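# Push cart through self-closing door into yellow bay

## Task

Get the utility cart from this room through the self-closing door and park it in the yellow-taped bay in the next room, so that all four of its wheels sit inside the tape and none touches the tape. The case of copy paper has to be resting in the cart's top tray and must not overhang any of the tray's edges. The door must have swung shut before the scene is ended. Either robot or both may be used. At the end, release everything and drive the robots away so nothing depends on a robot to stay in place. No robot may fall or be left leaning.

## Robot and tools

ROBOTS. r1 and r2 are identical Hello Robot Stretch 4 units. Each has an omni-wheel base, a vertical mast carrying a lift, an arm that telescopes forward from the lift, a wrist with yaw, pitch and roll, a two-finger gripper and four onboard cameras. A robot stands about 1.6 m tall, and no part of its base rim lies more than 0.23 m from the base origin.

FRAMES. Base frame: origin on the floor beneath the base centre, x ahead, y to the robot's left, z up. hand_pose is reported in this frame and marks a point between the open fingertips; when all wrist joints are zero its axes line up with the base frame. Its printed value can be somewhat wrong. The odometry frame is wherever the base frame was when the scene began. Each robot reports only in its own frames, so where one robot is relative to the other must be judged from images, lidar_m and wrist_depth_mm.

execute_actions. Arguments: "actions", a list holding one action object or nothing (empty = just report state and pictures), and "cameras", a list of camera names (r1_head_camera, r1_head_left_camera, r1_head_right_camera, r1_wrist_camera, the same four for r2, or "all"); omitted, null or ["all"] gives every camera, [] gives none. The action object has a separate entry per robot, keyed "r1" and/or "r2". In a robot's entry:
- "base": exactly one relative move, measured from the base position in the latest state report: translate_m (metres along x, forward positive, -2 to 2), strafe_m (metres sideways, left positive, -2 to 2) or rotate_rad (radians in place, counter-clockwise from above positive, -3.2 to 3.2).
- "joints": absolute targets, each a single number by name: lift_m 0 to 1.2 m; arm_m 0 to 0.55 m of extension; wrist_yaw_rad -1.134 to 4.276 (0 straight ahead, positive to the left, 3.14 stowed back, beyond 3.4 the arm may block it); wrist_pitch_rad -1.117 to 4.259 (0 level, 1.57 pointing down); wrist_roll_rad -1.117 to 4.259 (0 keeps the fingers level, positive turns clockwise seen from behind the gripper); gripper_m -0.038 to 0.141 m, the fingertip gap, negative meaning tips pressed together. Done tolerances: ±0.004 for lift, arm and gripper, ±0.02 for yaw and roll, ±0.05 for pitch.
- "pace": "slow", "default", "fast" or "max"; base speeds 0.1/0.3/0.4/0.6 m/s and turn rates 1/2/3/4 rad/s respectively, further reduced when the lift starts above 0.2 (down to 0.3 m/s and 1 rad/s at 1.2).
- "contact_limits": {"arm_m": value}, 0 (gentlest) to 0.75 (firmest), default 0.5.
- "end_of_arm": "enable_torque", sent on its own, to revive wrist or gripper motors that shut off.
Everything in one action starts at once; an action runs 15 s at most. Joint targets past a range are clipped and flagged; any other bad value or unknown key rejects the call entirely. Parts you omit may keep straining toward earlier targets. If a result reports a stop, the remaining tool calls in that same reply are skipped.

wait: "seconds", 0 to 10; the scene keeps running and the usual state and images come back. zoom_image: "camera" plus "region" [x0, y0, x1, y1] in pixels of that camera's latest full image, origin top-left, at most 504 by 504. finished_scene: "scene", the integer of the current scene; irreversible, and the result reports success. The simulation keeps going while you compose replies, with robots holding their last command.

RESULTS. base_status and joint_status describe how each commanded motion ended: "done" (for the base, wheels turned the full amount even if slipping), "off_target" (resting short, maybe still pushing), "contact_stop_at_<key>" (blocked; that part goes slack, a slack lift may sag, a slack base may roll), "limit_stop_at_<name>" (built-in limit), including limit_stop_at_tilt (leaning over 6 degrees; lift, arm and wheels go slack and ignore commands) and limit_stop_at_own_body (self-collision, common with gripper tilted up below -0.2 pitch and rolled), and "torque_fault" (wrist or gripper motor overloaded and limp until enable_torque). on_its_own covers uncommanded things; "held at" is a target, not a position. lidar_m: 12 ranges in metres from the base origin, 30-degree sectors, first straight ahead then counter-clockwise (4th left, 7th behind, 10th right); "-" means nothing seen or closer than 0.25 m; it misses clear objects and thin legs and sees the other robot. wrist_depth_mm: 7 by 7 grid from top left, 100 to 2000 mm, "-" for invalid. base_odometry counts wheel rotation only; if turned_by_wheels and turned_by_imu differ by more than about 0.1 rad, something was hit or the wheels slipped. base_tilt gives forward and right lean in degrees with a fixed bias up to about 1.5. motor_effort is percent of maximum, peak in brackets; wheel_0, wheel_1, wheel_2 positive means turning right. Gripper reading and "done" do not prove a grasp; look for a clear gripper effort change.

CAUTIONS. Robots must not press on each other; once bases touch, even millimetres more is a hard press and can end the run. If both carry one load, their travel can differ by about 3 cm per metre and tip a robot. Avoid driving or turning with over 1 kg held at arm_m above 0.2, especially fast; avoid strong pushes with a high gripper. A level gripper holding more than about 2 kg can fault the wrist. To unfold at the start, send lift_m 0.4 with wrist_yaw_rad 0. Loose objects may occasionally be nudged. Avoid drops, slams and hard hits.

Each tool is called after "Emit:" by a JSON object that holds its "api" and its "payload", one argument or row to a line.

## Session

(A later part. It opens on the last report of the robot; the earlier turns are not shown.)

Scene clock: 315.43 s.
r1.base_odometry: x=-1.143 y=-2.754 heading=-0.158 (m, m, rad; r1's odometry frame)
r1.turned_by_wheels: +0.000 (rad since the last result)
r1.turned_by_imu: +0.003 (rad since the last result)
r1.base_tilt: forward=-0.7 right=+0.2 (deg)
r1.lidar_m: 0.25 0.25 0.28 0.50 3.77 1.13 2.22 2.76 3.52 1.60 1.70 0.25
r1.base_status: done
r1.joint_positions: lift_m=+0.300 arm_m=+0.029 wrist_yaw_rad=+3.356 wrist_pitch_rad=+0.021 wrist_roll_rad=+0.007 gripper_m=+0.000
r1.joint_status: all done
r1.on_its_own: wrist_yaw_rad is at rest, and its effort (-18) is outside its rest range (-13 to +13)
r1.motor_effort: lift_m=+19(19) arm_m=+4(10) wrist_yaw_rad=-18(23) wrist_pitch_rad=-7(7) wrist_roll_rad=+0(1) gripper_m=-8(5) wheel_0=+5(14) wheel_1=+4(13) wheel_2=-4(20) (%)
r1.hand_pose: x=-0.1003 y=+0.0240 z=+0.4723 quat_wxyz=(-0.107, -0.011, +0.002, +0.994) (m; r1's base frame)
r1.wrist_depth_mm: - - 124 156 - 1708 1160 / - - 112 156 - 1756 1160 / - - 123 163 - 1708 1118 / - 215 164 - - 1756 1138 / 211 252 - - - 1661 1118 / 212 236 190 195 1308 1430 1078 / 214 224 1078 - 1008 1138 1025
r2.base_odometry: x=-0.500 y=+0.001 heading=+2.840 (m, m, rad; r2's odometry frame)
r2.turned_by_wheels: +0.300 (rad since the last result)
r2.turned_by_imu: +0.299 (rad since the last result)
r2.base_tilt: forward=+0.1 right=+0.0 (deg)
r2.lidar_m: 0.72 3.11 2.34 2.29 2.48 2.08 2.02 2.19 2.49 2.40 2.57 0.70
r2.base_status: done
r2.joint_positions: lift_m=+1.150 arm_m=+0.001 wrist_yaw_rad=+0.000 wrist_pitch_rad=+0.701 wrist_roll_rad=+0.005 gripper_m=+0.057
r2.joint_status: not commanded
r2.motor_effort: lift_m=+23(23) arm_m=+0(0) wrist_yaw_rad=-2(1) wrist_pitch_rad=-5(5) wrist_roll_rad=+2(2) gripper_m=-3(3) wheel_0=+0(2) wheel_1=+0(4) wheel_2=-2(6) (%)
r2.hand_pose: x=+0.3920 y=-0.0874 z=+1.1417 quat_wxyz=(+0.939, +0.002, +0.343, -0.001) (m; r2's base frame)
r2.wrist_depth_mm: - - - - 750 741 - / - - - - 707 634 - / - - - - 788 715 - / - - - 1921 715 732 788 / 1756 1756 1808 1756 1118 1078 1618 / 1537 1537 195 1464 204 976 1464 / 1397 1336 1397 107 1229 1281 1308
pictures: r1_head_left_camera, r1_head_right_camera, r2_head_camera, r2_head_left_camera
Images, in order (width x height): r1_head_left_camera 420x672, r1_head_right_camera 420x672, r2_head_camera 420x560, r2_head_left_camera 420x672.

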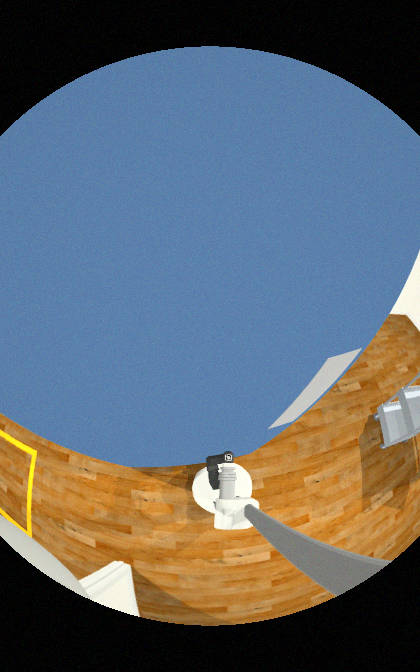

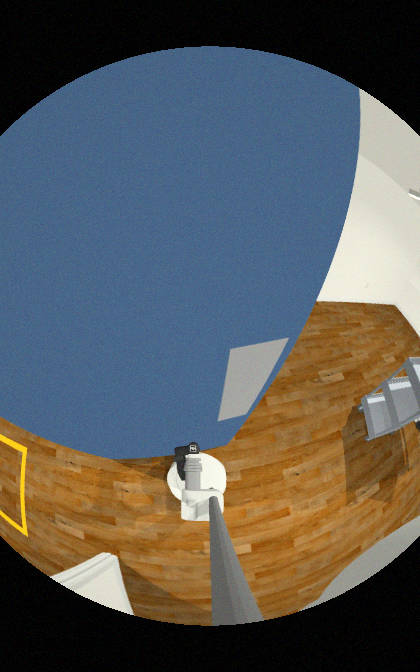

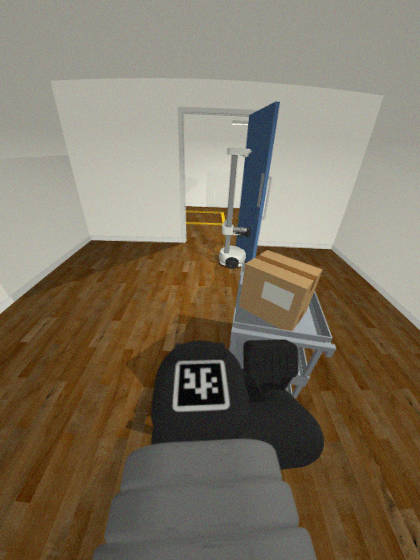

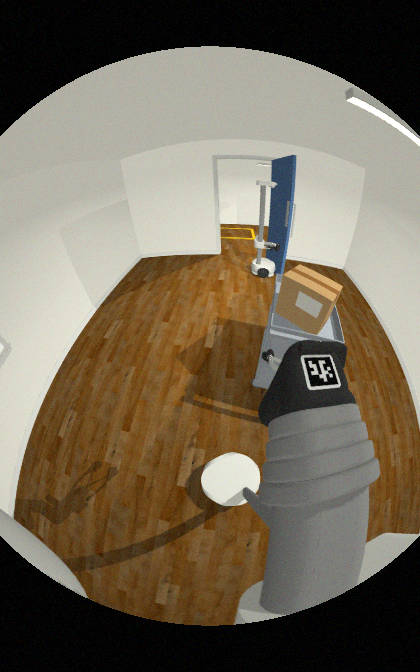

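Emit:
{"api": "execute_actions", "payload": {
  "actions": [
    {"r1":{"base":{"rotate_rad":1.5},"pace":"slow"}}
  ],
  "cameras": []
}}

Emit:
{"api": "execute_actions", "payload": {
  "actions": [
    {"r1":{"base":{"translate_m":-0.55},"joints":{"arm_m":0.5,"wrist_yaw_rad":2.9},"pace":"slow"}}
  ],
  "cameras": ["r1_head_left_camera","r2_head_camera"]
}}

Emit:
{"api": "execute_actions", "payload": {
  "actions": [
    {"r1":{"base":{"strafe_m":-0.2},"pace":"slow"}}
  ],
  "cameras": ["r1_head_left_camera","r2_head_camera"]
}}

Scene clock: 334.33 s.
r1.base_odometry: x=-1.144 y=-2.754 heading=+1.341 (m, m, rad; r1's odometry frame)
r1.turned_by_wheels: +1.499 (rad since the last result)
r1.turned_by_imu: +1.512 (rad since the last result)
r1.base_tilt: forward=-0.7 right=+0.2 (deg)
r1.lidar_m: 0.40 3.69 1.13 1.78 2.72 3.31 1.61 1.68 0.25 0.25 0.25 0.25
r1.base_status: done
r1.joint_positions: lift_m=+0.300 arm_m=+0.029 wrist_yaw_rad=+3.350 wrist_pitch_rad=+0.020 wrist_roll_rad=+0.007 gripper_m=+0.000
r1.joint_status: not commanded
r1.motor_effort: lift_m=+19(19) arm_m=+4(4) wrist_yaw_rad=-1(18) wrist_pitch_rad=-7(7) wrist_roll_rad=+0(0) gripper_m=-7(6) wheel_0=+0(6) wheel_1=-6(8) wheel_2=-11(22) (%)
r1.hand_pose: x=-0.1000 y=+0.0259 z=+0.4723 quat_wxyz=(-0.104, -0.011, +0.002, +0.995) (m; r1's base frame)
r1.wrist_depth_mm: - - 144 - - - - / - - 113 156 - - - / - - 125 171 - - - / - 174 165 - - - - / 211 253 1921 1808 - - - / 213 241 190 195 1308 1576 1576 / 214 226 1078 - 1008 1118 1098
r2.base_odometry: x=-0.500 y=+0.001 heading=+2.840 (m, m, rad; r2's odometry frame)
r2.turned_by_wheels: +0.000 (rad since the last result)
r2.turned_by_imu: -0.001 (rad since the last result)
r2.base_tilt: forward=+0.2 right=+0.0 (deg)
r2.lidar_m: 0.70 3.08 2.37 2.28 2.46 2.09 2.04 2.21 2.47 2.42 2.56 0.70
r2.base_status: not commanded
r2.joint_positions: lift_m=+1.150 arm_m=+0.001 wrist_yaw_rad=+0.000 wrist_pitch_rad=+0.701 wrist_roll_rad=+0.005 gripper_m=+0.057
r2.joint_status: not commanded
r2.motor_effort: lift_m=+23(23) arm_m=-1(0) wrist_yaw_rad=+0(1) wrist_pitch_rad=-4(4) wrist_roll_rad=+1(0) gripper_m=-4(4) wheel_0=+0(0) wheel_1=+0(0) wheel_2=-2(2) (%)
r2.hand_pose: x=+0.3920 y=-0.0874 z=+1.1417 quat_wxyz=(+0.939, +0.002, +0.343, -0.001) (m; r2's base frame)
r2.wrist_depth_mm: - - - - 750 750 - / - - - - 707 634 - / - - - - 778 715 - / - - - 1921 707 741 798 / 1756 1756 1756 1708 1098 1060 1576 / 1537 1537 195 1499 204 976 1464 / 1397 1336 1397 107 1229 1308 1336
pictures: none
No camera images: the call's "cameras" was empty. Leave "cameras" out to get every camera's image.

Scene clock: 341.13 s.
r1.base_odometry: x=-1.269 y=-3.289 heading=+1.342 (m, m, rad; r1's odometry frame)
r1.turned_by_wheels: +0.001 (rad since the last result)
r1.turned_by_imu: +0.017 (rad since the last result)
r1.base_tilt: forward=-0.6 right=+0.2 (deg)
r1.lidar_m: 0.30 1.47 1.62 2.58 2.63 3.18 1.07 1.10 2.37 2.15 2.17 0.32
r1.base_status: done
r1.joint_positions: lift_m=+0.300 arm_m=+0.499 wrist_yaw_rad=+2.900 wrist_pitch_rad=+0.020 wrist_roll_rad=+0.007 gripper_m=+0.000
r1.joint_status: all done
r1.motor_effort: lift_m=+19(19) arm_m=+4(3) wrist_yaw_rad=-2(2) wrist_pitch_rad=-7(7) wrist_roll_rad=+1(0) gripper_m=-6(7) wheel_0=+5(13) wheel_1=-3(10) wheel_2=+15(24) (%)
r1.hand_pose: x=+0.4111 y=+0.1539 z=+0.4723 quat_wxyz=(+0.120, -0.010, +0.004, +0.993) (m; r1's base frame)
r1.wrist_depth_mm: - - - - - - - / 204 1708 - - - - - / 208 433 - - - - - / 621 - - - - - - / 1499 1921 - - - - - / 1205 1336 190 195 1336 1576 1537 / 609 574 640 - 1008 1118 1118
r2.base_odometry: x=-0.500 y=+0.001 heading=+2.840 (m, m, rad; r2's odometry frame)
r2.turned_by_wheels: +0.000 (rad since the last result)
r2.turned_by_imu: -0.002 (rad since the last result)
r2.base_tilt: forward=+0.3 right=+0.1 (deg)
r2.lidar_m: 0.70 3.09 2.40 2.26 2.48 2.11 2.04 2.22 2.48 2.40 2.55 0.71
r2.base_status: not commanded
r2.joint_positions: lift_m=+1.150 arm_m=+0.001 wrist_yaw_rad=+0.000 wrist_pitch_rad=+0.701 wrist_roll_rad=+0.005 gripper_m=+0.057
r2.joint_status: not commanded
r2.motor_effort: lift_m=+23(23) arm_m=-1(0) wrist_yaw_rad=+0(2) wrist_pitch_rad=-5(6) wrist_roll_rad=+2(2) gripper_m=-4(4) wheel_0=+0(0) wheel_1=+0(0) wheel_2=-2(2) (%)
r2.hand_pose: x=+0.3920 y=-0.0874 z=+1.1417 quat_wxyz=(+0.939, +0.002, +0.343, -0.001) (m; r2's base frame)
r2.wrist_depth_mm: - - - - 741 741 - / - - - - 707 634 - / - - - - 778 723 - / - - - 1921 715 732 788 / 1808 1756 1756 1708 1118 1078 1576 / 1537 1537 195 1430 204 976 1464 / 1397 1336 1397 107 1229 1281 1336
pictures: r1_head_left_camera, r2_head_camera
Images, in order (width x height): r1_head_left_camera 420x672, r2_head_camera 420x560.

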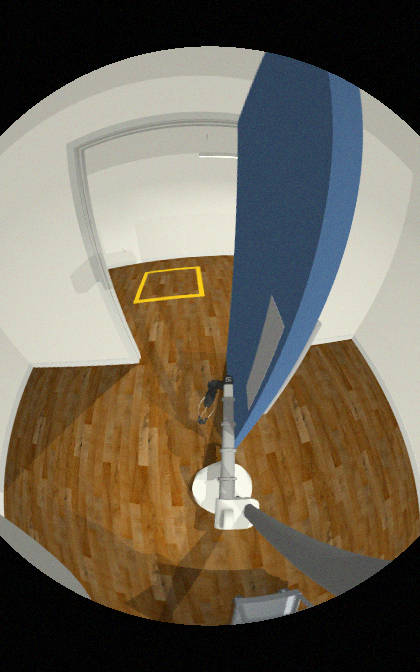

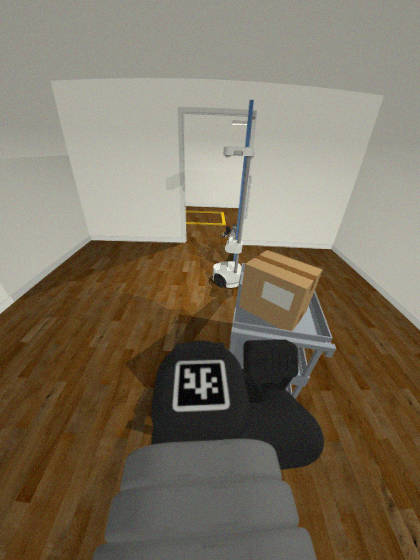

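Scene clock: 344.27 s.
r1.base_odometry: x=-1.074 y=-3.334 heading=+1.344 (m, m, rad; r1's odometry frame)
r1.turned_by_wheels: +0.002 (rad since the last result)
r1.turned_by_imu: +0.024 (rad since the last result)
r1.base_tilt: forward=-0.7 right=+0.2 (deg)
r1.lidar_m: 0.40 1.59 1.66 2.80 2.82 3.49 1.05 1.13 2.15 1.97 1.98 0.33
r1.base_status: done
r1.joint_positions: lift_m=+0.300 arm_m=+0.500 wrist_yaw_rad=+2.901 wrist_pitch_rad=+0.020 wrist_roll_rad=+0.007 gripper_m=+0.000
r1.joint_status: not commanded
r1.motor_effort: lift_m=+19(19) arm_m=+2(3) wrist_yaw_rad=-3(3) wrist_pitch_rad=-6(7) wrist_roll_rad=+0(0) gripper_m=-7(7) wheel_0=+17(33) wheel_1=-1(6) wheel_2=+15(14) (%)
r1.hand_pose: x=+0.4112 y=+0.1537 z=+0.4723 quat_wxyz=(+0.120, -0.010, +0.004, +0.993) (m; r1's base frame)
r1.wrist_depth_mm: - - - - - - - / 205 1576 - - - - - / 208 433 - - - - - / 621 - - - - - - / 1756 1921 - - - - - / 1182 1308 190 195 1336 1537 1537 / 609 574 654 - 991 1160 1118
r2.base_odometry: x=-0.500 y=+0.001 heading=+2.840 (m, m, rad; r2's odometry frame)
r2.turned_by_wheels: +0.000 (rad since the last result)
r2.turned_by_imu: -0.001 (rad since the last result)
r2.base_tilt: forward=+0.1 right=+0.0 (deg)
r2.lidar_m: 0.73 3.09 2.36 2.28 2.46 2.09 2.01 2.20 2.47 2.41 2.55 0.70
r2.base_status: not commanded
r2.joint_positions: lift_m=+1.150 arm_m=+0.001 wrist_yaw_rad=+0.000 wrist_pitch_rad=+0.701 wrist_roll_rad=+0.005 gripper_m=+0.057
r2.joint_status: not commanded
r2.motor_effort: lift_m=+23(23) arm_m=+0(1) wrist_yaw_rad=-3(1) wrist_pitch_rad=-5(5) wrist_roll_rad=+2(0) gripper_m=-4(3) wheel_0=+0(0) wheel_1=+0(0) wheel_2=-2(2) (%)
r2.hand_pose: x=+0.3920 y=-0.0874 z=+1.1417 quat_wxyz=(+0.939, +0.002, +0.343, -0.001) (m; r2's base frame)
r2.wrist_depth_mm: - - - - 741 741 - / - - - - 707 634 - / - - - - 778 723 - / - - - 1921 707 750 788 / 1756 1808 1808 1708 1098 1060 1576 / 1537 1537 195 1464 204 991 1464 / 1397 1366 1397 107 1229 1281 1336
pictures: r1_head_left_camera, r2_head_camera
Images, in order (width x height): r1_head_left_camera 420x672, r2_head_camera 420x560.

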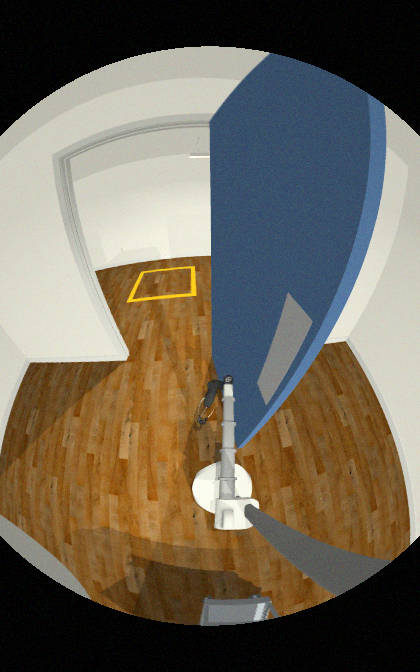

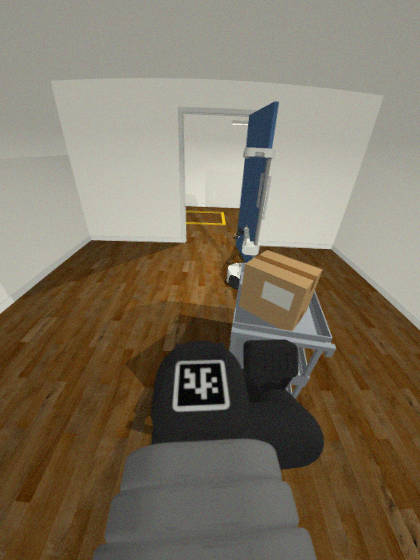

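Emit:
{"api": "execute_actions", "payload": {
  "actions": [
    {"r1":{"joints":{"arm_m":0.38,"wrist_yaw_rad":3.35},"pace":"slow"},"r2":{"base":{"rotate_rad":-0.3},"joints":{"wrist_pitch_rad":0.9,"lift_m":1.2,"arm_m":0.15}}}
  ],
  "cameras": ["r1_head_left_camera","r2_head_camera","r2_wrist_camera"]
}}

Scene clock: 359.57 s.
r1.base_odometry: x=-1.074 y=-3.334 heading=+1.344 (m, m, rad; r1's odometry frame)
r1.turned_by_wheels: +0.000 (rad since the last result)
r1.turned_by_imu: -0.002 (rad since the last result)
r1.base_tilt: forward=-0.7 right=+0.3 (deg)
r1.lidar_m: 0.33 1.61 1.68 2.80 2.84 3.50 1.06 1.11 2.16 1.96 1.98 0.33
r1.base_status: not commanded
r1.joint_positions: lift_m=+0.300 arm_m=+0.381 wrist_yaw_rad=+3.350 wrist_pitch_rad=+0.020 wrist_roll_rad=+0.007 gripper_m=+0.000
r1.joint_status: all done
r1.motor_effort: lift_m=+19(19) arm_m=-5(3) wrist_yaw_rad=+0(5) wrist_pitch_rad=-7(7) wrist_roll_rad=+0(0) gripper_m=-7(5) wheel_0=+15(17) wheel_1=-1(1) wheel_2=+12(14) (%)
r1.hand_pose: x=+0.2514 y=+0.0259 z=+0.4723 quat_wxyz=(-0.104, -0.011, +0.002, +0.995) (m; r1's base frame)
r1.wrist_depth_mm: - - 154 - - - - / - - 124 559 - - - / - 108 143 281 - - - / - - 564 - - - - / 1808 - - 1576 - - - / 184 1397 190 195 1308 1576 1537 / 569 960 1078 - 1008 1138 1118
r2.base_odometry: x=-0.500 y=+0.001 heading=+2.541 (m, m, rad; r2's odometry frame)
r2.turned_by_wheels: -0.300 (rad since the last result)
r2.turned_by_imu: -0.301 (rad since the last result)
r2.base_tilt: forward=+0.2 right=+0.0 (deg)
r2.lidar_m: 0.71 3.74 2.63 2.24 2.30 2.34 2.04 2.08 2.43 2.41 2.42 0.77
r2.base_status: done
r2.joint_positions: lift_m=+1.200 arm_m=+0.149 wrist_yaw_rad=+0.000 wrist_pitch_rad=+0.901 wrist_roll_rad=+0.005 gripper_m=+0.057
r2.joint_status: all done
r2.motor_effort: lift_m=+23(25) arm_m=+5(3) wrist_yaw_rad=-1(0) wrist_pitch_rad=-4(2) wrist_roll_rad=+1(3) gripper_m=-4(3) wheel_0=+2(7) wheel_1=+1(3) wheel_2=+0(5) (%)
r2.hand_pose: x=+0.4992 y=-0.0874 z=+1.1516 quat_wxyz=(+0.900, +0.002, +0.435, -0.001) (m; r2's base frame)
r2.wrist_depth_mm: - - 580 554 - - - / - - 661 603 891 - - / 1983 1921 778 699 778 1983 1983 / 1756 1756 654 654 683 1708 1756 / 1576 1537 1008 1008 1060 1537 1537 / 1397 1430 195 1255 204 1397 1397 / 1281 1281 1308 107 1308 1281 1281
pictures: r1_head_left_camera, r2_head_camera, r2_wrist_camera
Images, in order (width x height): r1_head_left_camera 420x672, r2_head_camera 420x560, r2_wrist_camera 616x392.

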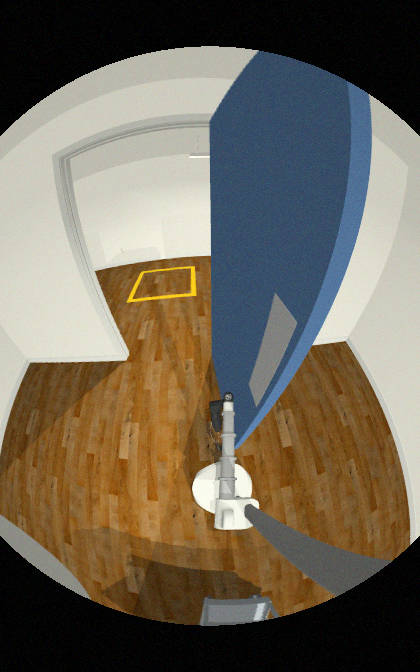

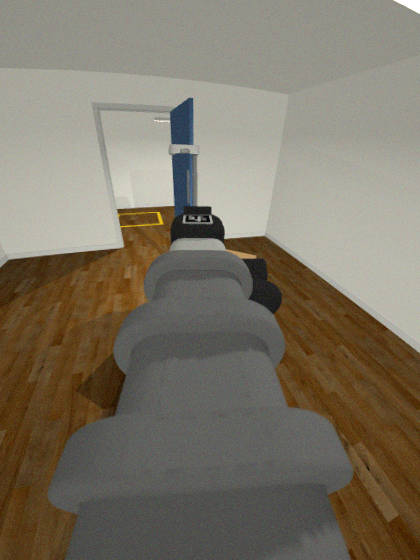

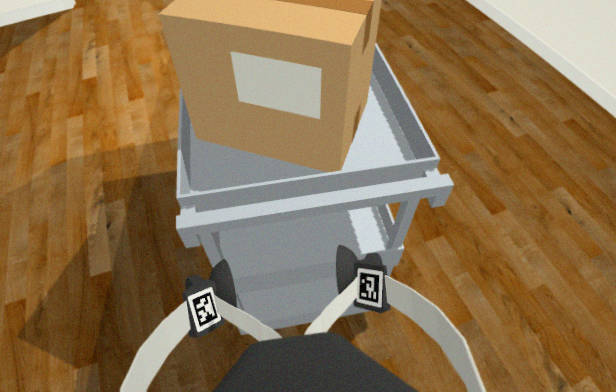

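Emit:
{"api": "execute_actions", "payload": {
  "actions": [
    {"r2":{"base":{"strafe_m":0.0},"joints":{"wrist_pitch_rad":0.0,"lift_m":0.72,"arm_m":0.0,"wrist_roll_rad":1.57,"gripper_m":0.12}}}
  ],
  "cameras": ["r2_head_camera","r2_wrist_camera"]
}}

Scene clock: 378.10 s.
r1.base_odometry: x=-1.074 y=-3.334 heading=+1.344 (m, m, rad; r1's odometry frame)
r1.turned_by_wheels: +0.000 (rad since the last result)
r1.turned_by_imu: -0.002 (rad since the last result)
r1.base_tilt: forward=-0.7 right=+0.2 (deg)
r1.lidar_m: 0.32 1.61 1.66 2.78 2.83 3.52 1.06 1.10 2.14 1.97 1.97 0.33
r1.base_status: not commanded
r1.joint_positions: lift_m=+0.300 arm_m=+0.381 wrist_yaw_rad=+3.350 wrist_pitch_rad=+0.020 wrist_roll_rad=+0.007 gripper_m=+0.000
r1.joint_status: not commanded
r1.motor_effort: lift_m=+19(19) arm_m=-5(5) wrist_yaw_rad=+0(0) wrist_pitch_rad=-6(7) wrist_roll_rad=-1(1) gripper_m=-8(8) wheel_0=+15(15) wheel_1=-1(1) wheel_2=+12(12) (%)
r1.hand_pose: x=+0.2514 y=+0.0259 z=+0.4723 quat_wxyz=(-0.104, -0.011, +0.002, +0.995) (m; r1's base frame)
r1.wrist_depth_mm: - - 154 - - - - / - - 124 559 - - - / - 108 143 279 - - - / - - 559 - - - - / 1756 - - 1576 - - - / 184 1397 190 195 1336 1576 1576 / 574 976 1078 - 1008 1138 1118
r2.base_odometry: x=-0.500 y=+0.001 heading=+2.541 (m, m, rad; r2's odometry frame)
r2.turned_by_wheels: +0.000 (rad since the last result)
r2.turned_by_imu: -0.001 (rad since the last result)
r2.base_tilt: forward=+0.3 right=+0.1 (deg)
r2.lidar_m: 0.72 3.77 2.66 2.29 2.30 2.31 2.05 2.06 2.46 2.37 2.40 0.75
r2.base_status: done
r2.joint_positions: lift_m=+0.720 arm_m=+0.001 wrist_yaw_rad=+0.000 wrist_pitch_rad=+0.003 wrist_roll_rad=+1.569 gripper_m=+0.120
r2.joint_status: all done
r2.motor_effort: lift_m=+13(21) arm_m=-5(6) wrist_yaw_rad=-2(1) wrist_pitch_rad=-7(12) wrist_roll_rad=+2(9) gripper_m=+0(4) wheel_0=+0(0) wheel_1=+0(1) wheel_2=+0(0) (%)
r2.hand_pose: x=+0.4608 y=-0.0874 z=+0.8979 quat_wxyz=(+0.708, +0.707, +0.001, -0.001) (m; r2's base frame)
r2.wrist_depth_mm: - - - 591 1281 627 1078 / - - - 585 - 621 946 / - - 683 585 1205 750 917 / - - 661 585 1229 778 931 / - - 715 585 585 778 627 / - 211 759 580 597 627 1205 / - - - 107 - 1661 1308
pictures: r2_head_camera, r2_wrist_camera
Images, in order (width x height): r2_head_camera 420x560, r2_wrist_camera 616x392.

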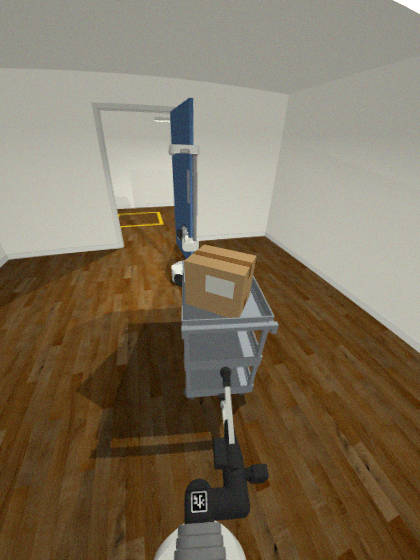

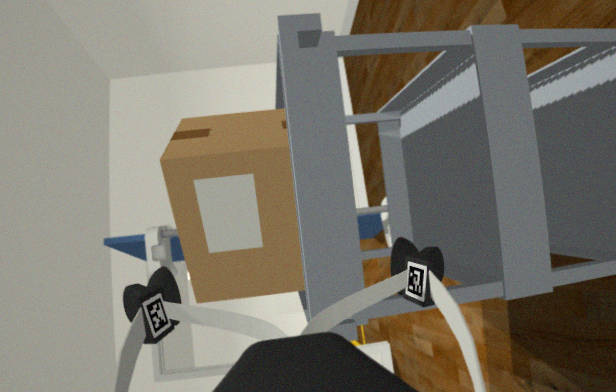

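Emit:
{"api": "execute_actions", "payload": {
  "actions": [
    {"r2":{"base":{"translate_m":0.33},"joints":{"lift_m":0.70},"pace":"slow"}}
  ],
  "cameras": ["r2_head_camera","r2_wrist_camera"]
}}

Scene clock: 388.90 s.
r1.base_odometry: x=-1.074 y=-3.334 heading=+1.344 (m, m, rad; r1's odometry frame)
r1.turned_by_wheels: +0.000 (rad since the last result)
r1.turned_by_imu: -0.003 (rad since the last result)
r1.base_tilt: forward=-0.7 right=+0.2 (deg)
r1.lidar_m: 0.32 1.60 1.67 2.79 2.84 3.53 1.06 1.12 2.15 1.96 1.99 0.34
r1.base_status: not commanded
r1.joint_positions: lift_m=+0.300 arm_m=+0.381 wrist_yaw_rad=+3.350 wrist_pitch_rad=+0.020 wrist_roll_rad=+0.007 gripper_m=+0.000
r1.joint_status: not commanded
r1.motor_effort: lift_m=+19(19) arm_m=-4(5) wrist_yaw_rad=+0(0) wrist_pitch_rad=-7(7) wrist_roll_rad=+0(0) gripper_m=-7(5) wheel_0=+15(15) wheel_1=-1(1) wheel_2=+12(12) (%)
r1.hand_pose: x=+0.2514 y=+0.0259 z=+0.4723 quat_wxyz=(-0.104, -0.011, +0.002, +0.995) (m; r1's base frame)
r1.wrist_depth_mm: - - 154 - - - - / - - 124 559 - - - / - 108 143 282 - - - / - - 559 - - - - / 1808 - - 1576 - - - / 183 1397 190 195 1336 1576 1537 / 569 960 1078 - 1008 1138 1118
r2.base_odometry: x=-0.772 y=+0.187 heading=+2.541 (m, m, rad; r2's odometry frame)
r2.turned_by_wheels: +0.000 (rad since the last result)
r2.turned_by_imu: -0.003 (rad since the last result)
r2.base_tilt: forward=+0.3 right=+0.0 (deg)
r2.lidar_m: 0.38 3.44 2.78 2.36 2.35 2.69 2.39 2.38 2.67 2.31 2.34 0.44
r2.base_status: done
r2.joint_positions: lift_m=+0.700 arm_m=+0.001 wrist_yaw_rad=-0.003 wrist_pitch_rad=+0.003 wrist_roll_rad=+1.570 gripper_m=+0.120
r2.joint_status: all done
r2.motor_effort: lift_m=+14(10) arm_m=-2(4) wrist_yaw_rad=+6(7) wrist_pitch_rad=-10(9) wrist_roll_rad=+2(3) gripper_m=-1(0) wheel_0=+2(4) wheel_1=+1(5) wheel_2=-4(4) (%)
r2.hand_pose: x=+0.4601 y=-0.0882 z=+0.8778 quat_wxyz=(+0.707, +0.707, +0.000, -0.002) (m; r2's base frame)
r2.wrist_depth_mm: - - - 190 256 621 504 / - 404 370 189 253 683 512 / 293 298 309 188 253 707 525 / 315 322 332 187 252 732 544 / - 343 357 186 249 750 549 / - 212 377 198 247 691 539 / - 413 421 107 248 1618 1255
pictures: r2_head_camera, r2_wrist_camera
Images, in order (width x height): r2_head_camera 420x560, r2_wrist_camera 616x392.

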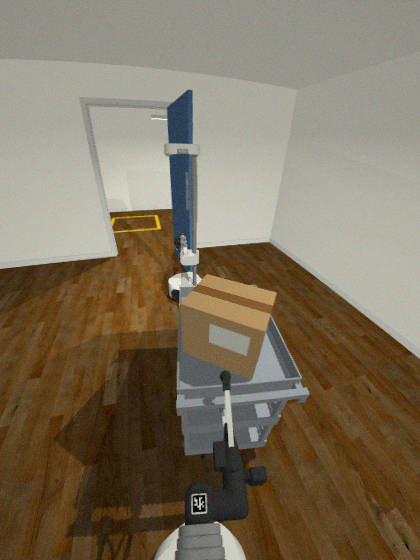

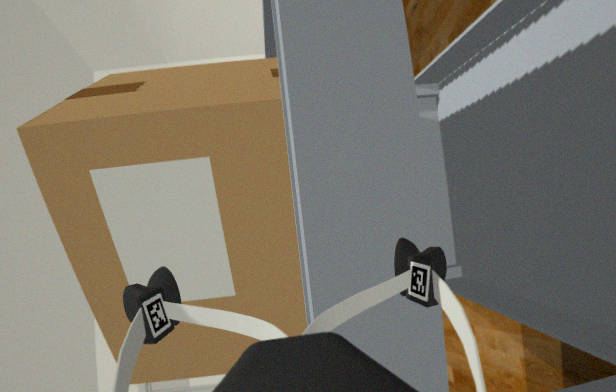

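Emit:
{"api": "execute_actions", "payload": {
  "actions": [
    {"r2":{"joints":{"lift_m":0.655,"gripper_m":0.141},"base":{"translate_m":-0.02},"pace":"slow"}}
  ],
  "cameras": []
}}

Emit:
{"api": "execute_actions", "payload": {
  "actions": [
    {"r2":{"base":{"translate_m":0.09},"pace":"slow"}}
  ],
  "cameras": ["r2_head_camera","r2_wrist_camera"]
}}

Scene clock: 396.27 s.
r1.base_odometry: x=-1.074 y=-3.334 heading=+1.344 (m, m, rad; r1's odometry frame)
r1.turned_by_wheels: +0.000 (rad since the last result)
r1.turned_by_imu: -0.002 (rad since the last result)
r1.base_tilt: forward=-0.7 right=+0.2 (deg)
r1.lidar_m: 0.31 1.60 1.67 2.78 2.82 3.54 1.05 1.11 2.16 1.94 1.99 0.32
r1.base_status: not commanded
r1.joint_positions: lift_m=+0.300 arm_m=+0.381 wrist_yaw_rad=+3.350 wrist_pitch_rad=+0.020 wrist_roll_rad=+0.007 gripper_m=+0.000
r1.joint_status: not commanded
r1.motor_effort: lift_m=+19(19) arm_m=-5(4) wrist_yaw_rad=+0(0) wrist_pitch_rad=-7(7) wrist_roll_rad=-1(1) gripper_m=-8(8) wheel_0=+15(15) wheel_1=-1(1) wheel_2=+12(12) (%)
r1.hand_pose: x=+0.2514 y=+0.0259 z=+0.4723 quat_wxyz=(-0.104, -0.011, +0.002, +0.995) (m; r1's base frame)
r1.wrist_depth_mm: - - 154 - - - - / - - 124 559 - - - / - 108 143 281 - - - / - - 564 - - - - / 1808 - - 1618 - - - / 184 1430 190 195 1336 1576 1537 / 574 960 1098 - 1008 1118 1118
r2.base_odometry: x=-0.756 y=+0.176 heading=+2.541 (m, m, rad; r2's odometry frame)
r2.turned_by_wheels: +0.000 (rad since the last result)
r2.turned_by_imu: -0.001 (rad since the last result)
r2.base_tilt: forward=+0.3 right=+0.0 (deg)
r2.lidar_m: 0.39 3.48 2.74 2.36 2.36 2.69 2.35 2.38 2.67 2.32 2.34 0.45
r2.base_status: done
r2.joint_positions: lift_m=+0.655 arm_m=+0.001 wrist_yaw_rad=+0.000 wrist_pitch_rad=+0.002 wrist_roll_rad=+1.570 gripper_m=+0.141
r2.joint_status: all done
r2.motor_effort: lift_m=+13(12) arm_m=-2(2) wrist_yaw_rad=-1(5) wrist_pitch_rad=-7(6) wrist_roll_rad=+3(2) gripper_m=+0(0) wheel_0=-1(4) wheel_1=-1(6) wheel_2=+1(4) (%)
r2.hand_pose: x=+0.4603 y=-0.0875 z=+0.8331 quat_wxyz=(+0.707, +0.707, +0.001, -0.001) (m; r2's base frame)
r2.wrist_depth_mm: - - 247 270 - 559 449 / - 449 204 268 878 609 459 / 312 317 203 266 904 634 469 / 329 340 202 265 917 647 480 / 357 366 202 265 891 627 488 / - 201 200 260 - 603 484 / - 433 442 107 - 1537 439
pictures: none
No camera images: the call's "cameras" was empty. Leave "cameras" out to get every camera's image.

Scene clock: 398.43 s.
r1.base_odometry: x=-1.074 y=-3.334 heading=+1.344 (m, m, rad; r1's odometry frame)
r1.turned_by_wheels: +0.000 (rad since the last result)
r1.turned_by_imu: -0.001 (rad since the last result)
r1.base_tilt: forward=-0.7 right=+0.3 (deg)
r1.lidar_m: 0.33 1.61 1.67 2.79 2.81 3.50 1.01 1.11 2.14 1.96 1.98 0.31
r1.base_status: not commanded
r1.joint_positions: lift_m=+0.300 arm_m=+0.381 wrist_yaw_rad=+3.350 wrist_pitch_rad=+0.020 wrist_roll_rad=+0.007 gripper_m=+0.000
r1.joint_status: not commanded
r1.motor_effort: lift_m=+19(19) arm_m=-4(4) wrist_yaw_rad=+0(0) wrist_pitch_rad=-7(7) wrist_roll_rad=-1(0) gripper_m=-7(8) wheel_0=+15(15) wheel_1=-1(1) wheel_2=+11(12) (%)
r1.hand_pose: x=+0.2514 y=+0.0259 z=+0.4723 quat_wxyz=(-0.104, -0.011, +0.002, +0.995) (m; r1's base frame)
r1.wrist_depth_mm: - - 154 - - - - / - - 123 559 - - - / - 108 143 281 - - - / - - 564 - - - - / 1808 - - 1618 - - - / 184 1366 190 196 1336 1576 1576 / 569 960 1078 - 1008 1138 1118
r2.base_odometry: x=-0.830 y=+0.227 heading=+2.541 (m, m, rad; r2's odometry frame)
r2.turned_by_wheels: +0.000 (rad since the last result)
r2.turned_by_imu: -0.001 (rad since the last result)
r2.base_tilt: forward=+0.2 right=+0.0 (deg)
r2.lidar_m: 0.35 3.37 2.76 2.38 2.37 2.81 2.45 2.47 2.67 2.29 0.52 0.40
r2.base_status: done
r2.joint_positions: lift_m=+0.655 arm_m=+0.001 wrist_yaw_rad=-0.002 wrist_pitch_rad=-0.007 wrist_roll_rad=+1.570 gripper_m=+0.141
r2.joint_status: not commanded
r2.motor_effort: lift_m=+13(13) arm_m=+0(2) wrist_yaw_rad=+5(18) wrist_pitch_rad=+20(29) wrist_roll_rad=+2(2) gripper_m=-1(1) wheel_0=+3(6) wheel_1=+1(5) wheel_2=-4(10) (%)
r2.hand_pose: x=+0.4597 y=-0.0880 z=+0.8358 quat_wxyz=(+0.707, +0.707, -0.003, +0.002) (m; r2's base frame)
r2.wrist_depth_mm: - - 139 201 1983 580 459 / 320 297 139 202 809 634 466 / 250 258 140 203 831 654 477 / 272 279 141 203 842 683 492 / 297 304 142 205 208 683 504 / 329 206 143 204 208 615 496 / - 373 145 107 - 1537 1182
pictures: r2_head_camera, r2_wrist_camera
Images, in order (width x height): r2_head_camera 420x560, r2_wrist_camera 616x392.

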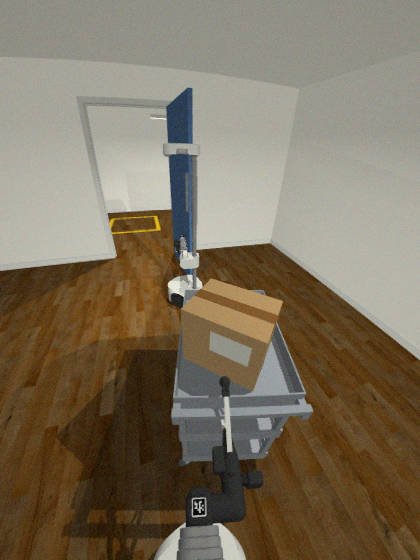

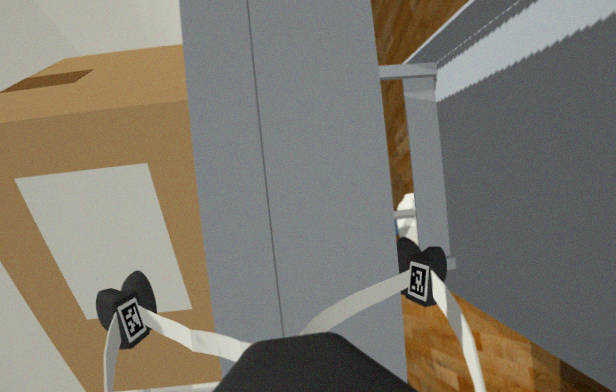

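Emit:
{"api": "execute_actions", "payload": {
  "actions": [
    {"r2":{"joints":{"lift_m":0.675,"gripper_m":0.0},"pace":"slow"}}
  ],
  "cameras": ["r2_head_camera","r2_wrist_camera"]
}}

Scene clock: 407.43 s.
torque_fault: r2.wrist_pitch_rad switched itself off since the last result.
r1.base_odometry: x=-1.074 y=-3.334 heading=+1.344 (m, m, rad; r1's odometry frame)
r1.turned_by_wheels: +0.000 (rad since the last result)
r1.turned_by_imu: -0.003 (rad since the last result)
r1.base_tilt: forward=-0.7 right=+0.3 (deg)
r1.lidar_m: 0.31 1.62 1.68 2.78 2.83 3.50 1.05 1.12 2.14 1.95 1.98 0.31
r1.base_status: not commanded
r1.joint_positions: lift_m=+0.300 arm_m=+0.381 wrist_yaw_rad=+3.350 wrist_pitch_rad=+0.020 wrist_roll_rad=+0.007 gripper_m=+0.000
r1.joint_status: not commanded
r1.motor_effort: lift_m=+19(19) arm_m=-5(5) wrist_yaw_rad=+0(0) wrist_pitch_rad=-7(6) wrist_roll_rad=+0(1) gripper_m=-6(8) wheel_0=+15(15) wheel_1=-1(1) wheel_2=+12(12) (%)
r1.hand_pose: x=+0.2514 y=+0.0259 z=+0.4723 quat_wxyz=(-0.104, -0.011, +0.002, +0.995) (m; r1's base frame)
r1.wrist_depth_mm: - - 154 - - - - / - - 124 559 - - - / - 108 143 281 - - - / - - 564 - - - - / 1756 - - 1576 - - - / 184 1430 190 195 1308 1576 1537 / 569 960 1098 - 1008 1138 1118
r2.base_odometry: x=-0.830 y=+0.227 heading=+2.541 (m, m, rad; r2's odometry frame)
r2.turned_by_wheels: +0.000 (rad since the last result)
r2.turned_by_imu: -0.002 (rad since the last result)
r2.base_tilt: forward=+0.2 right=+0.1 (deg)
r2.lidar_m: 0.33 3.37 2.72 2.39 2.39 2.82 2.45 2.47 2.66 2.30 0.47 0.38
r2.base_status: not commanded
r2.joint_positions: lift_m=+0.675 arm_m=+0.001 wrist_yaw_rad=+0.003 wrist_pitch_rad=+0.164 wrist_roll_rad=+1.570 gripper_m=+0.001
r2.joint_status: all done
r2.on_its_own: wrist_pitch_rad is off since a torque_fault, until you send "end_of_arm": "enable_torque" (your +0.000 is given up)
r2.motor_effort: lift_m=+22(25) arm_m=+0(0) wrist_yaw_rad=-10(12) wrist_pitch_rad=-3(98) wrist_roll_rad=+1(3) gripper_m=-45(46) wheel_0=-3(3) wheel_1=-1(1) wheel_2=+4(4) (%)
r2.hand_pose: x=+0.4564 y=-0.0865 z=+0.8058 quat_wxyz=(+0.705, +0.704, +0.059, -0.057) (m; r2's base frame)
r2.wrist_depth_mm: - 114 177 187 654 492 394 / 236 115 177 188 732 504 399 / 215 114 177 188 768 521 407 / 232 236 177 188 798 530 415 / 251 255 118 188 723 544 421 / 273 165 118 187 189 477 427 / 141 156 117 107 1863 1281 404
pictures: r2_head_camera, r2_wrist_camera
Images, in order (width x height): r2_head_camera 420x560, r2_wrist_camera 616x392.

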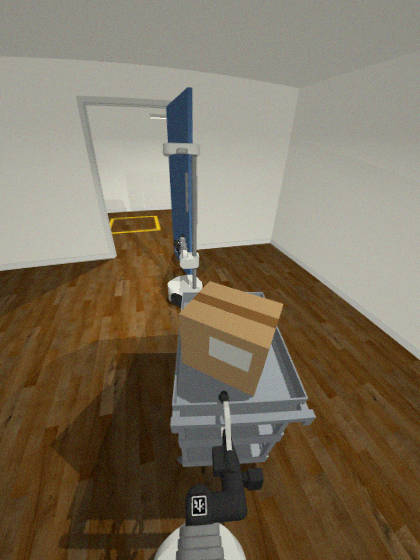

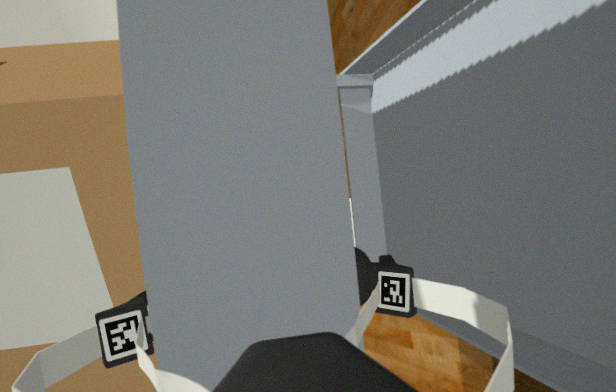

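Emit:
{"api": "execute_actions", "payload": {
  "actions": [
    {"r2":{"base":{"strafe_m":0.3},"pace":"slow"}}
  ],
  "cameras": ["r2_head_camera","r2_head_left_camera"]
}}

Scene clock: 418.83 s.
torque_fault: r2.wrist_yaw_rad switched itself off since the last result.
r1.base_odometry: x=-1.074 y=-3.334 heading=+1.344 (m, m, rad; r1's odometry frame)
r1.turned_by_wheels: +0.000 (rad since the last result)
r1.turned_by_imu: -0.003 (rad since the last result)
r1.base_tilt: forward=-0.7 right=+0.2 (deg)
r1.lidar_m: 0.33 1.61 1.67 2.79 2.81 2.01 1.07 1.29 2.15 1.95 1.99 0.32
r1.base_status: not commanded
r1.joint_positions: lift_m=+0.300 arm_m=+0.381 wrist_yaw_rad=+3.350 wrist_pitch_rad=+0.020 wrist_roll_rad=+0.007 gripper_m=+0.000
r1.joint_status: not commanded
r1.motor_effort: lift_m=+19(19) arm_m=-5(5) wrist_yaw_rad=+1(1) wrist_pitch_rad=-6(6) wrist_roll_rad=+0(0) gripper_m=-7(8) wheel_0=+15(15) wheel_1=-1(1) wheel_2=+12(12) (%)
r1.hand_pose: x=+0.2514 y=+0.0259 z=+0.4723 quat_wxyz=(-0.104, -0.011, +0.002, +0.995) (m; r1's base frame)
r1.wrist_depth_mm: - - 154 - - - - / - - 124 564 1863 - - / - 108 143 281 - - - / - - 559 - - - - / 1756 - - 1661 - - - / 185 1430 190 195 1336 1537 1537 / 569 976 1078 - 1008 1118 1118
r2.base_odometry: x=-1.000 y=-0.020 heading=+2.540 (m, m, rad; r2's odometry frame)
r2.turned_by_wheels: +0.000 (rad since the last result)
r2.turned_by_imu: -0.038 (rad since the last result)
r2.base_tilt: forward=+0.2 right=+0.1 (deg)
r2.lidar_m: 0.36 3.29 2.47 2.13 2.12 2.48 2.52 2.52 2.94 2.60 0.39 0.34
r2.base_status: done
r2.joint_positions: lift_m=+0.675 arm_m=+0.001 wrist_yaw_rad=-0.174 wrist_pitch_rad=+0.143 wrist_roll_rad=+1.569 gripper_m=+0.001
r2.joint_status: not commanded
r2.on_its_own: wrist_yaw_rad is off since a torque_fault, until you send "end_of_arm": "enable_torque" (your +0.000 is given up); wrist_pitch_rad is off since a torque_fault, until you send "end_of_arm": "enable_torque" (your +0.000 is given up)
r2.motor_effort: lift_m=+21(22) arm_m=-1(2) wrist_yaw_rad=-1(98) wrist_pitch_rad=-1(2) wrist_roll_rad=+7(26) gripper_m=-41(45) wheel_0=-6(17) wheel_1=+0(4) wheel_2=+1(11) (%)
r2.hand_pose: x=+0.4378 y=-0.1356 z=+0.8120 quat_wxyz=(+0.699, +0.706, -0.011, -0.112) (m; r2's base frame)
r2.wrist_depth_mm: 235 246 158 164 699 504 402 / 193 202 158 168 723 521 407 / 209 213 105 172 759 535 418 / 230 236 107 176 768 554 427 / 258 266 109 181 609 564 436 / 293 168 112 186 191 163 433 / 142 166 114 107 1863 1397 397
pictures: r2_head_camera, r2_head_left_camera
Images, in order (width x height): r2_head_camera 420x560, r2_head_left_camera 420x672.

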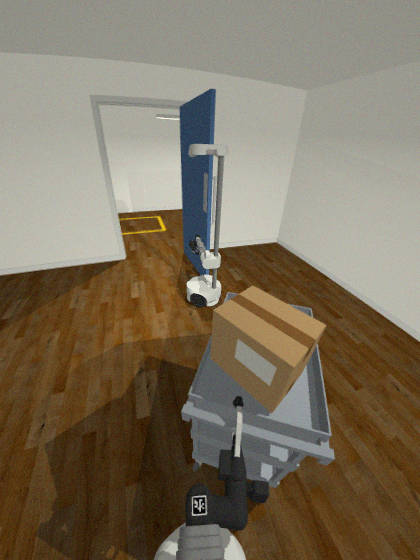

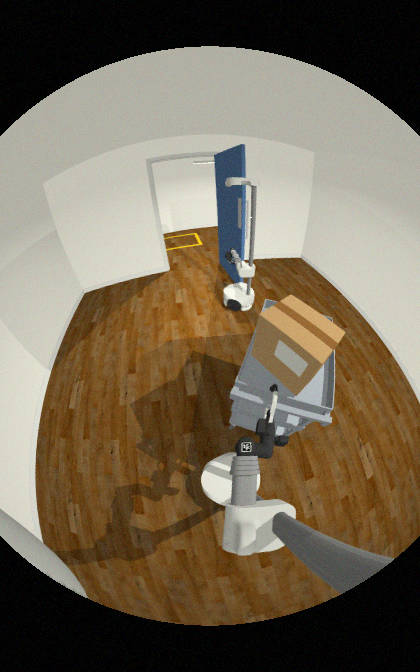

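Emit:
{"api": "execute_actions", "payload": {
  "actions": [
    {"r2":{"base":{"rotate_rad":-0.35},"pace":"slow"}}
  ],
  "cameras": []
}}

Emit:
{"api": "execute_actions", "payload": {
  "actions": [
    {"r2":{"base":{"strafe_m":0.45},"pace":"slow"}}
  ],
  "cameras": ["r2_head_left_camera"]
}}

Emit:
{"api": "execute_actions", "payload": {
  "actions": [
    {"r2":{"base":{"rotate_rad":-0.5},"pace":"slow"}}
  ],
  "cameras": []
}}

Emit:
{"api": "execute_actions", "payload": {
  "actions": [
    {"r2":{"base":{"strafe_m":0.45},"pace":"slow"}}
  ],
  "cameras": ["r2_head_left_camera"]
}}

Scene clock: 438.87 s.
r1.base_odometry: x=-1.074 y=-3.334 heading=+1.344 (m, m, rad; r1's odometry frame)
r1.turned_by_wheels: +0.000 (rad since the last result)
r1.turned_by_imu: -0.002 (rad since the last result)
r1.base_tilt: forward=-0.7 right=+0.3 (deg)
r1.lidar_m: 0.33 1.61 1.66 2.78 2.81 2.04 1.02 1.27 2.16 1.97 1.97 0.34
r1.base_status: not commanded
r1.joint_positions: lift_m=+0.300 arm_m=+0.381 wrist_yaw_rad=+3.350 wrist_pitch_rad=+0.020 wrist_roll_rad=+0.007 gripper_m=+0.000
r1.joint_status: not commanded
r1.motor_effort: lift_m=+19(19) arm_m=-5(5) wrist_yaw_rad=+0(0) wrist_pitch_rad=-6(7) wrist_roll_rad=+0(0) gripper_m=-8(7) wheel_0=+16(15) wheel_1=-1(1) wheel_2=+12(12) (%)
r1.hand_pose: x=+0.2514 y=+0.0259 z=+0.4723 quat_wxyz=(-0.104, -0.011, +0.002, +0.995) (m; r1's base frame)
r1.wrist_depth_mm: - - 154 - - - - / - - 124 559 1808 - - / - 108 143 281 - - - / - - 564 - - - - / 1808 - - 1618 - - - / 184 1366 190 195 1336 1537 1576 / 564 960 1060 - 1008 1118 1118
r2.base_odometry: x=-1.000 y=-0.020 heading=+2.191 (m, m, rad; r2's odometry frame)
r2.turned_by_wheels: -0.349 (rad since the last result)
r2.turned_by_imu: -0.349 (rad since the last result)
r2.base_tilt: forward=+0.4 right=+0.1 (deg)
r2.lidar_m: 0.37 0.34 3.32 2.28 2.09 2.14 2.72 2.54 2.58 2.77 2.60 0.39
r2.base_status: done
r2.joint_positions: lift_m=+0.675 arm_m=+0.001 wrist_yaw_rad=+0.264 wrist_pitch_rad=+0.142 wrist_roll_rad=+1.566 gripper_m=+0.001
r2.joint_status: not commanded
r2.on_its_own: wrist_yaw_rad is off since a torque_fault, until you send "end_of_arm": "enable_torque" (your +0.000 is given up); wrist_pitch_rad is off since a torque_fault, until you send "end_of_arm": "enable_torque" (your +0.000 is given up)
r2.motor_effort: lift_m=+21(21) arm_m=-2(2) wrist_yaw_rad=-1(2) wrist_pitch_rad=-1(2) wrist_roll_rad=+13(12) gripper_m=-40(42) wheel_0=+6(10) wheel_1=+1(6) wheel_2=+1(6) (%)
r2.hand_pose: x=+0.4703 y=-0.0099 z=+0.8121 quat_wxyz=(+0.707, +0.691, +0.142, +0.043) (m; r2's base frame)
r2.wrist_depth_mm: 220 229 155 161 699 504 402 / 192 197 158 165 732 521 407 / 208 217 103 170 750 539 418 / 232 236 105 175 741 549 427 / 262 270 108 180 591 559 436 / 300 170 112 186 191 169 427 / 143 163 113 107 1921 1430 397
pictures: none
No camera images: the call's "cameras" was empty. Leave "cameras" out to get every camera's image.

Scene clock: 444.53 s.
r1.base_odometry: x=-1.074 y=-3.334 heading=+1.344 (m, m, rad; r1's odometry frame)
r1.turned_by_wheels: +0.000 (rad since the last result)
r1.turned_by_imu: -0.002 (rad since the last result)
r1.base_tilt: forward=-0.7 right=+0.2 (deg)
r1.lidar_m: 0.32 1.60 1.68 2.80 2.82 1.40 1.10 3.32 2.13 1.97 1.99 0.31
r1.base_status: not commanded
r1.joint_positions: lift_m=+0.300 arm_m=+0.381 wrist_yaw_rad=+3.350 wrist_pitch_rad=+0.020 wrist_roll_rad=+0.007 gripper_m=+0.000
r1.joint_status: not commanded
r1.motor_effort: lift_m=+19(19) arm_m=-5(5) wrist_yaw_rad=+0(0) wrist_pitch_rad=-7(7) wrist_roll_rad=+0(0) gripper_m=-7(6) wheel_0=+15(16) wheel_1=-1(1) wheel_2=+12(12) (%)
r1.hand_pose: x=+0.2514 y=+0.0259 z=+0.4723 quat_wxyz=(-0.104, -0.011, +0.002, +0.995) (m; r1's base frame)
r1.wrist_depth_mm: - - 154 - - - - / - - 124 554 1756 - - / - 108 143 281 - - - / - - 564 - - - - / 1863 - - 1863 1921 - - / 184 1397 190 195 1308 1537 1576 / 569 946 1078 - 1008 1138 1138
r2.base_odometry: x=-1.366 y=-0.282 heading=+2.190 (m, m, rad; r2's odometry frame)
r2.turned_by_wheels: +0.000 (rad since the last result)
r2.turned_by_imu: -0.003 (rad since the last result)
r2.base_tilt: forward=+0.2 right=+0.2 (deg)
r2.lidar_m: 0.33 3.01 2.82 1.88 1.77 1.75 2.30 2.79 2.84 3.21 0.34 0.36
r2.base_status: done
r2.joint_positions: lift_m=+0.675 arm_m=+0.001 wrist_yaw_rad=-0.428 wrist_pitch_rad=+0.147 wrist_roll_rad=+1.569 gripper_m=+0.001
r2.joint_status: not commanded
r2.on_its_own: wrist_yaw_rad is off since a torque_fault, until you send "end_of_arm": "enable_torque" (your +0.000 is given up); wrist_pitch_rad is off since a torque_fault, until you send "end_of_arm": "enable_torque" (your +0.000 is given up)
r2.motor_effort: lift_m=+21(21) arm_m=-1(2) wrist_yaw_rad=-1(2) wrist_pitch_rad=+0(2) wrist_roll_rad=+4(8) gripper_m=-40(40) wheel_0=-4(6) wheel_1=+0(1) wheel_2=+0(2) (%)
r2.hand_pose: x=+0.3952 y=-0.1979 z=+0.8108 quat_wxyz=(+0.679, +0.700, -0.099, -0.200) (m; r2's base frame)
r2.wrist_depth_mm: - 332 176 186 1138 500 402 / 227 215 117 185 759 517 407 / 218 222 117 186 798 535 415 / 235 242 117 186 768 544 424 / 253 263 117 186 699 559 433 / 274 168 117 186 192 163 439 / 142 163 116 107 1808 1336 407
pictures: r2_head_left_camera
Images, in order (width x height): r2_head_left_camera 420x672.

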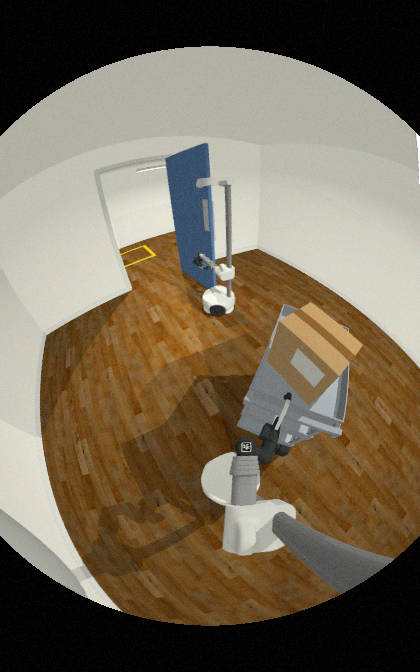

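Scene clock: 446.23 s.
r1.base_odometry: x=-1.074 y=-3.334 heading=+1.344 (m, m, rad; r1's odometry frame)
r1.turned_by_wheels: +0.000 (rad since the last result)
r1.turned_by_imu: -0.001 (rad since the last result)
r1.base_tilt: forward=-0.7 right=+0.2 (deg)
r1.lidar_m: 0.32 1.60 1.67 2.79 2.83 1.46 1.10 3.31 2.16 1.95 1.98 0.33
r1.base_status: not commanded
r1.joint_positions: lift_m=+0.300 arm_m=+0.381 wrist_yaw_rad=+3.350 wrist_pitch_rad=+0.020 wrist_roll_rad=+0.007 gripper_m=+0.000
r1.joint_status: not commanded
r1.motor_effort: lift_m=+19(19) arm_m=-5(4) wrist_yaw_rad=+0(0) wrist_pitch_rad=-7(7) wrist_roll_rad=+0(0) gripper_m=-6(7) wheel_0=+15(15) wheel_1=-1(1) wheel_2=+12(12) (%)
r1.hand_pose: x=+0.2514 y=+0.0259 z=+0.4723 quat_wxyz=(-0.104, -0.011, +0.002, +0.995) (m; r1's base frame)
r1.wrist_depth_mm: - - 154 - - - - / - - 123 559 1708 - - / - 108 143 282 - - - / - - 564 - - - - / 1808 - - 1756 1921 - - / 183 1397 190 195 1336 1576 1537 / 569 946 1098 - 1008 1138 1138
r2.base_odometry: x=-1.366 y=-0.282 heading=+1.691 (m, m, rad; r2's odometry frame)
r2.turned_by_wheels: -0.499 (rad since the last result)
r2.turned_by_imu: -0.498 (rad since the last result)
r2.base_tilt: forward=+0.3 right=+0.1 (deg)
r2.lidar_m: 0.33 0.34 3.00 2.76 1.82 1.74 1.78 2.40 2.77 2.87 3.16 0.40
r2.base_status: done
r2.joint_positions: lift_m=+0.675 arm_m=+0.001 wrist_yaw_rad=+0.210 wrist_pitch_rad=+0.147 wrist_roll_rad=+1.567 gripper_m=+0.001
r2.joint_status: not commanded
r2.on_its_own: wrist_yaw_rad is off since a torque_fault, until you send "end_of_arm": "enable_torque" (your +0.000 is given up); wrist_pitch_rad is off since a torque_fault, until you send "end_of_arm": "enable_torque" (your +0.000 is given up)
r2.motor_effort: lift_m=+21(21) arm_m=-2(2) wrist_yaw_rad=-2(2) wrist_pitch_rad=+0(2) wrist_roll_rad=+12(12) gripper_m=-37(41) wheel_0=+6(8) wheel_1=+0(3) wheel_2=+3(8) (%)
r2.hand_pose: x=+0.4691 y=-0.0261 z=+0.8108 quat_wxyz=(+0.708, +0.695, +0.125, +0.023) (m; r2's base frame)
r2.wrist_depth_mm: 322 109 170 179 699 504 399 / 208 208 113 180 768 517 407 / 215 218 114 181 788 535 418 / 233 240 114 183 768 544 424 / 254 264 115 185 699 559 430 / 279 170 116 186 191 169 436 / 142 164 116 107 1618 1366 399
pictures: none
No camera images: the call's "cameras" was empty. Leave "cameras" out to get every camera's image.

Scene clock: 451.90 s.
r1.base_odometry: x=-1.074 y=-3.334 heading=+1.344 (m, m, rad; r1's odometry frame)
r1.turned_by_wheels: +0.000 (rad since the last result)
r1.turned_by_imu: -0.002 (rad since the last result)
r1.base_tilt: forward=-0.6 right=+0.2 (deg)
r1.lidar_m: 0.32 1.61 1.67 2.79 2.81 1.25 1.15 3.31 2.15 1.96 1.99 0.31
r1.base_status: not commanded
r1.joint_positions: lift_m=+0.300 arm_m=+0.381 wrist_yaw_rad=+3.350 wrist_pitch_rad=+0.020 wrist_roll_rad=+0.007 gripper_m=+0.000
r1.joint_status: not commanded
r1.motor_effort: lift_m=+19(19) arm_m=-4(5) wrist_yaw_rad=+0(0) wrist_pitch_rad=-7(6) wrist_roll_rad=+0(0) gripper_m=-8(5) wheel_0=+15(15) wheel_1=-1(1) wheel_2=+12(12) (%)
r1.hand_pose: x=+0.2514 y=+0.0259 z=+0.4723 quat_wxyz=(-0.104, -0.011, +0.002, +0.995) (m; r1's base frame)
r1.wrist_depth_mm: - - 154 - - - - / - - 124 559 1708 - - / - 108 143 281 - - - / - - 559 - - - - / 1808 - - - - - 1708 / 184 1366 189 196 1336 1537 1537 / 569 960 1098 - 1008 1138 1118
r2.base_odometry: x=-1.813 y=-0.335 heading=+1.691 (m, m, rad; r2's odometry frame)
r2.turned_by_wheels: +0.000 (rad since the last result)
r2.turned_by_imu: -0.002 (rad since the last result)
r2.base_tilt: forward=+0.3 right=+0.0 (deg)
r2.lidar_m: 0.32 1.54 2.59 2.43 1.66 1.56 1.61 2.09 3.21 3.28 0.34 0.37
r2.base_status: done
r2.joint_positions: lift_m=+0.675 arm_m=+0.001 wrist_yaw_rad=-0.406 wrist_pitch_rad=+0.149 wrist_roll_rad=+1.569 gripper_m=+0.001
r2.joint_status: not commanded
r2.on_its_own: wrist_yaw_rad is off since a torque_fault, until you send "end_of_arm": "enable_torque" (your +0.000 is given up); wrist_pitch_rad is off since a torque_fault, until you send "end_of_arm": "enable_torque" (your +0.000 is given up)
r2.motor_effort: lift_m=+21(21) arm_m=-2(2) wrist_yaw_rad=-1(2) wrist_pitch_rad=-1(2) wrist_roll_rad=+3(10) gripper_m=-42(41) wheel_0=-4(11) wheel_1=-2(5) wheel_2=+2(2) (%)
r2.hand_pose: x=+0.3995 y=-0.1929 z=+0.8103 quat_wxyz=(+0.681, +0.701, -0.090, -0.194) (m; r2's base frame)
r2.wrist_depth_mm: - 327 176 186 691 504 402 / 227 215 118 187 759 517 407 / 218 221 118 186 788 530 415 / 235 243 118 186 768 544 424 / 253 263 118 186 699 559 430 / 276 170 118 186 193 169 436 / 143 163 117 107 1863 1336 407
pictures: r2_head_left_camera
Images, in order (width x height): r2_head_left_camera 420x672.

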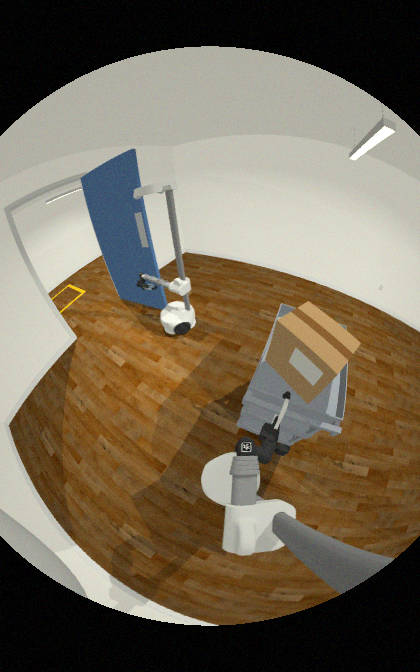

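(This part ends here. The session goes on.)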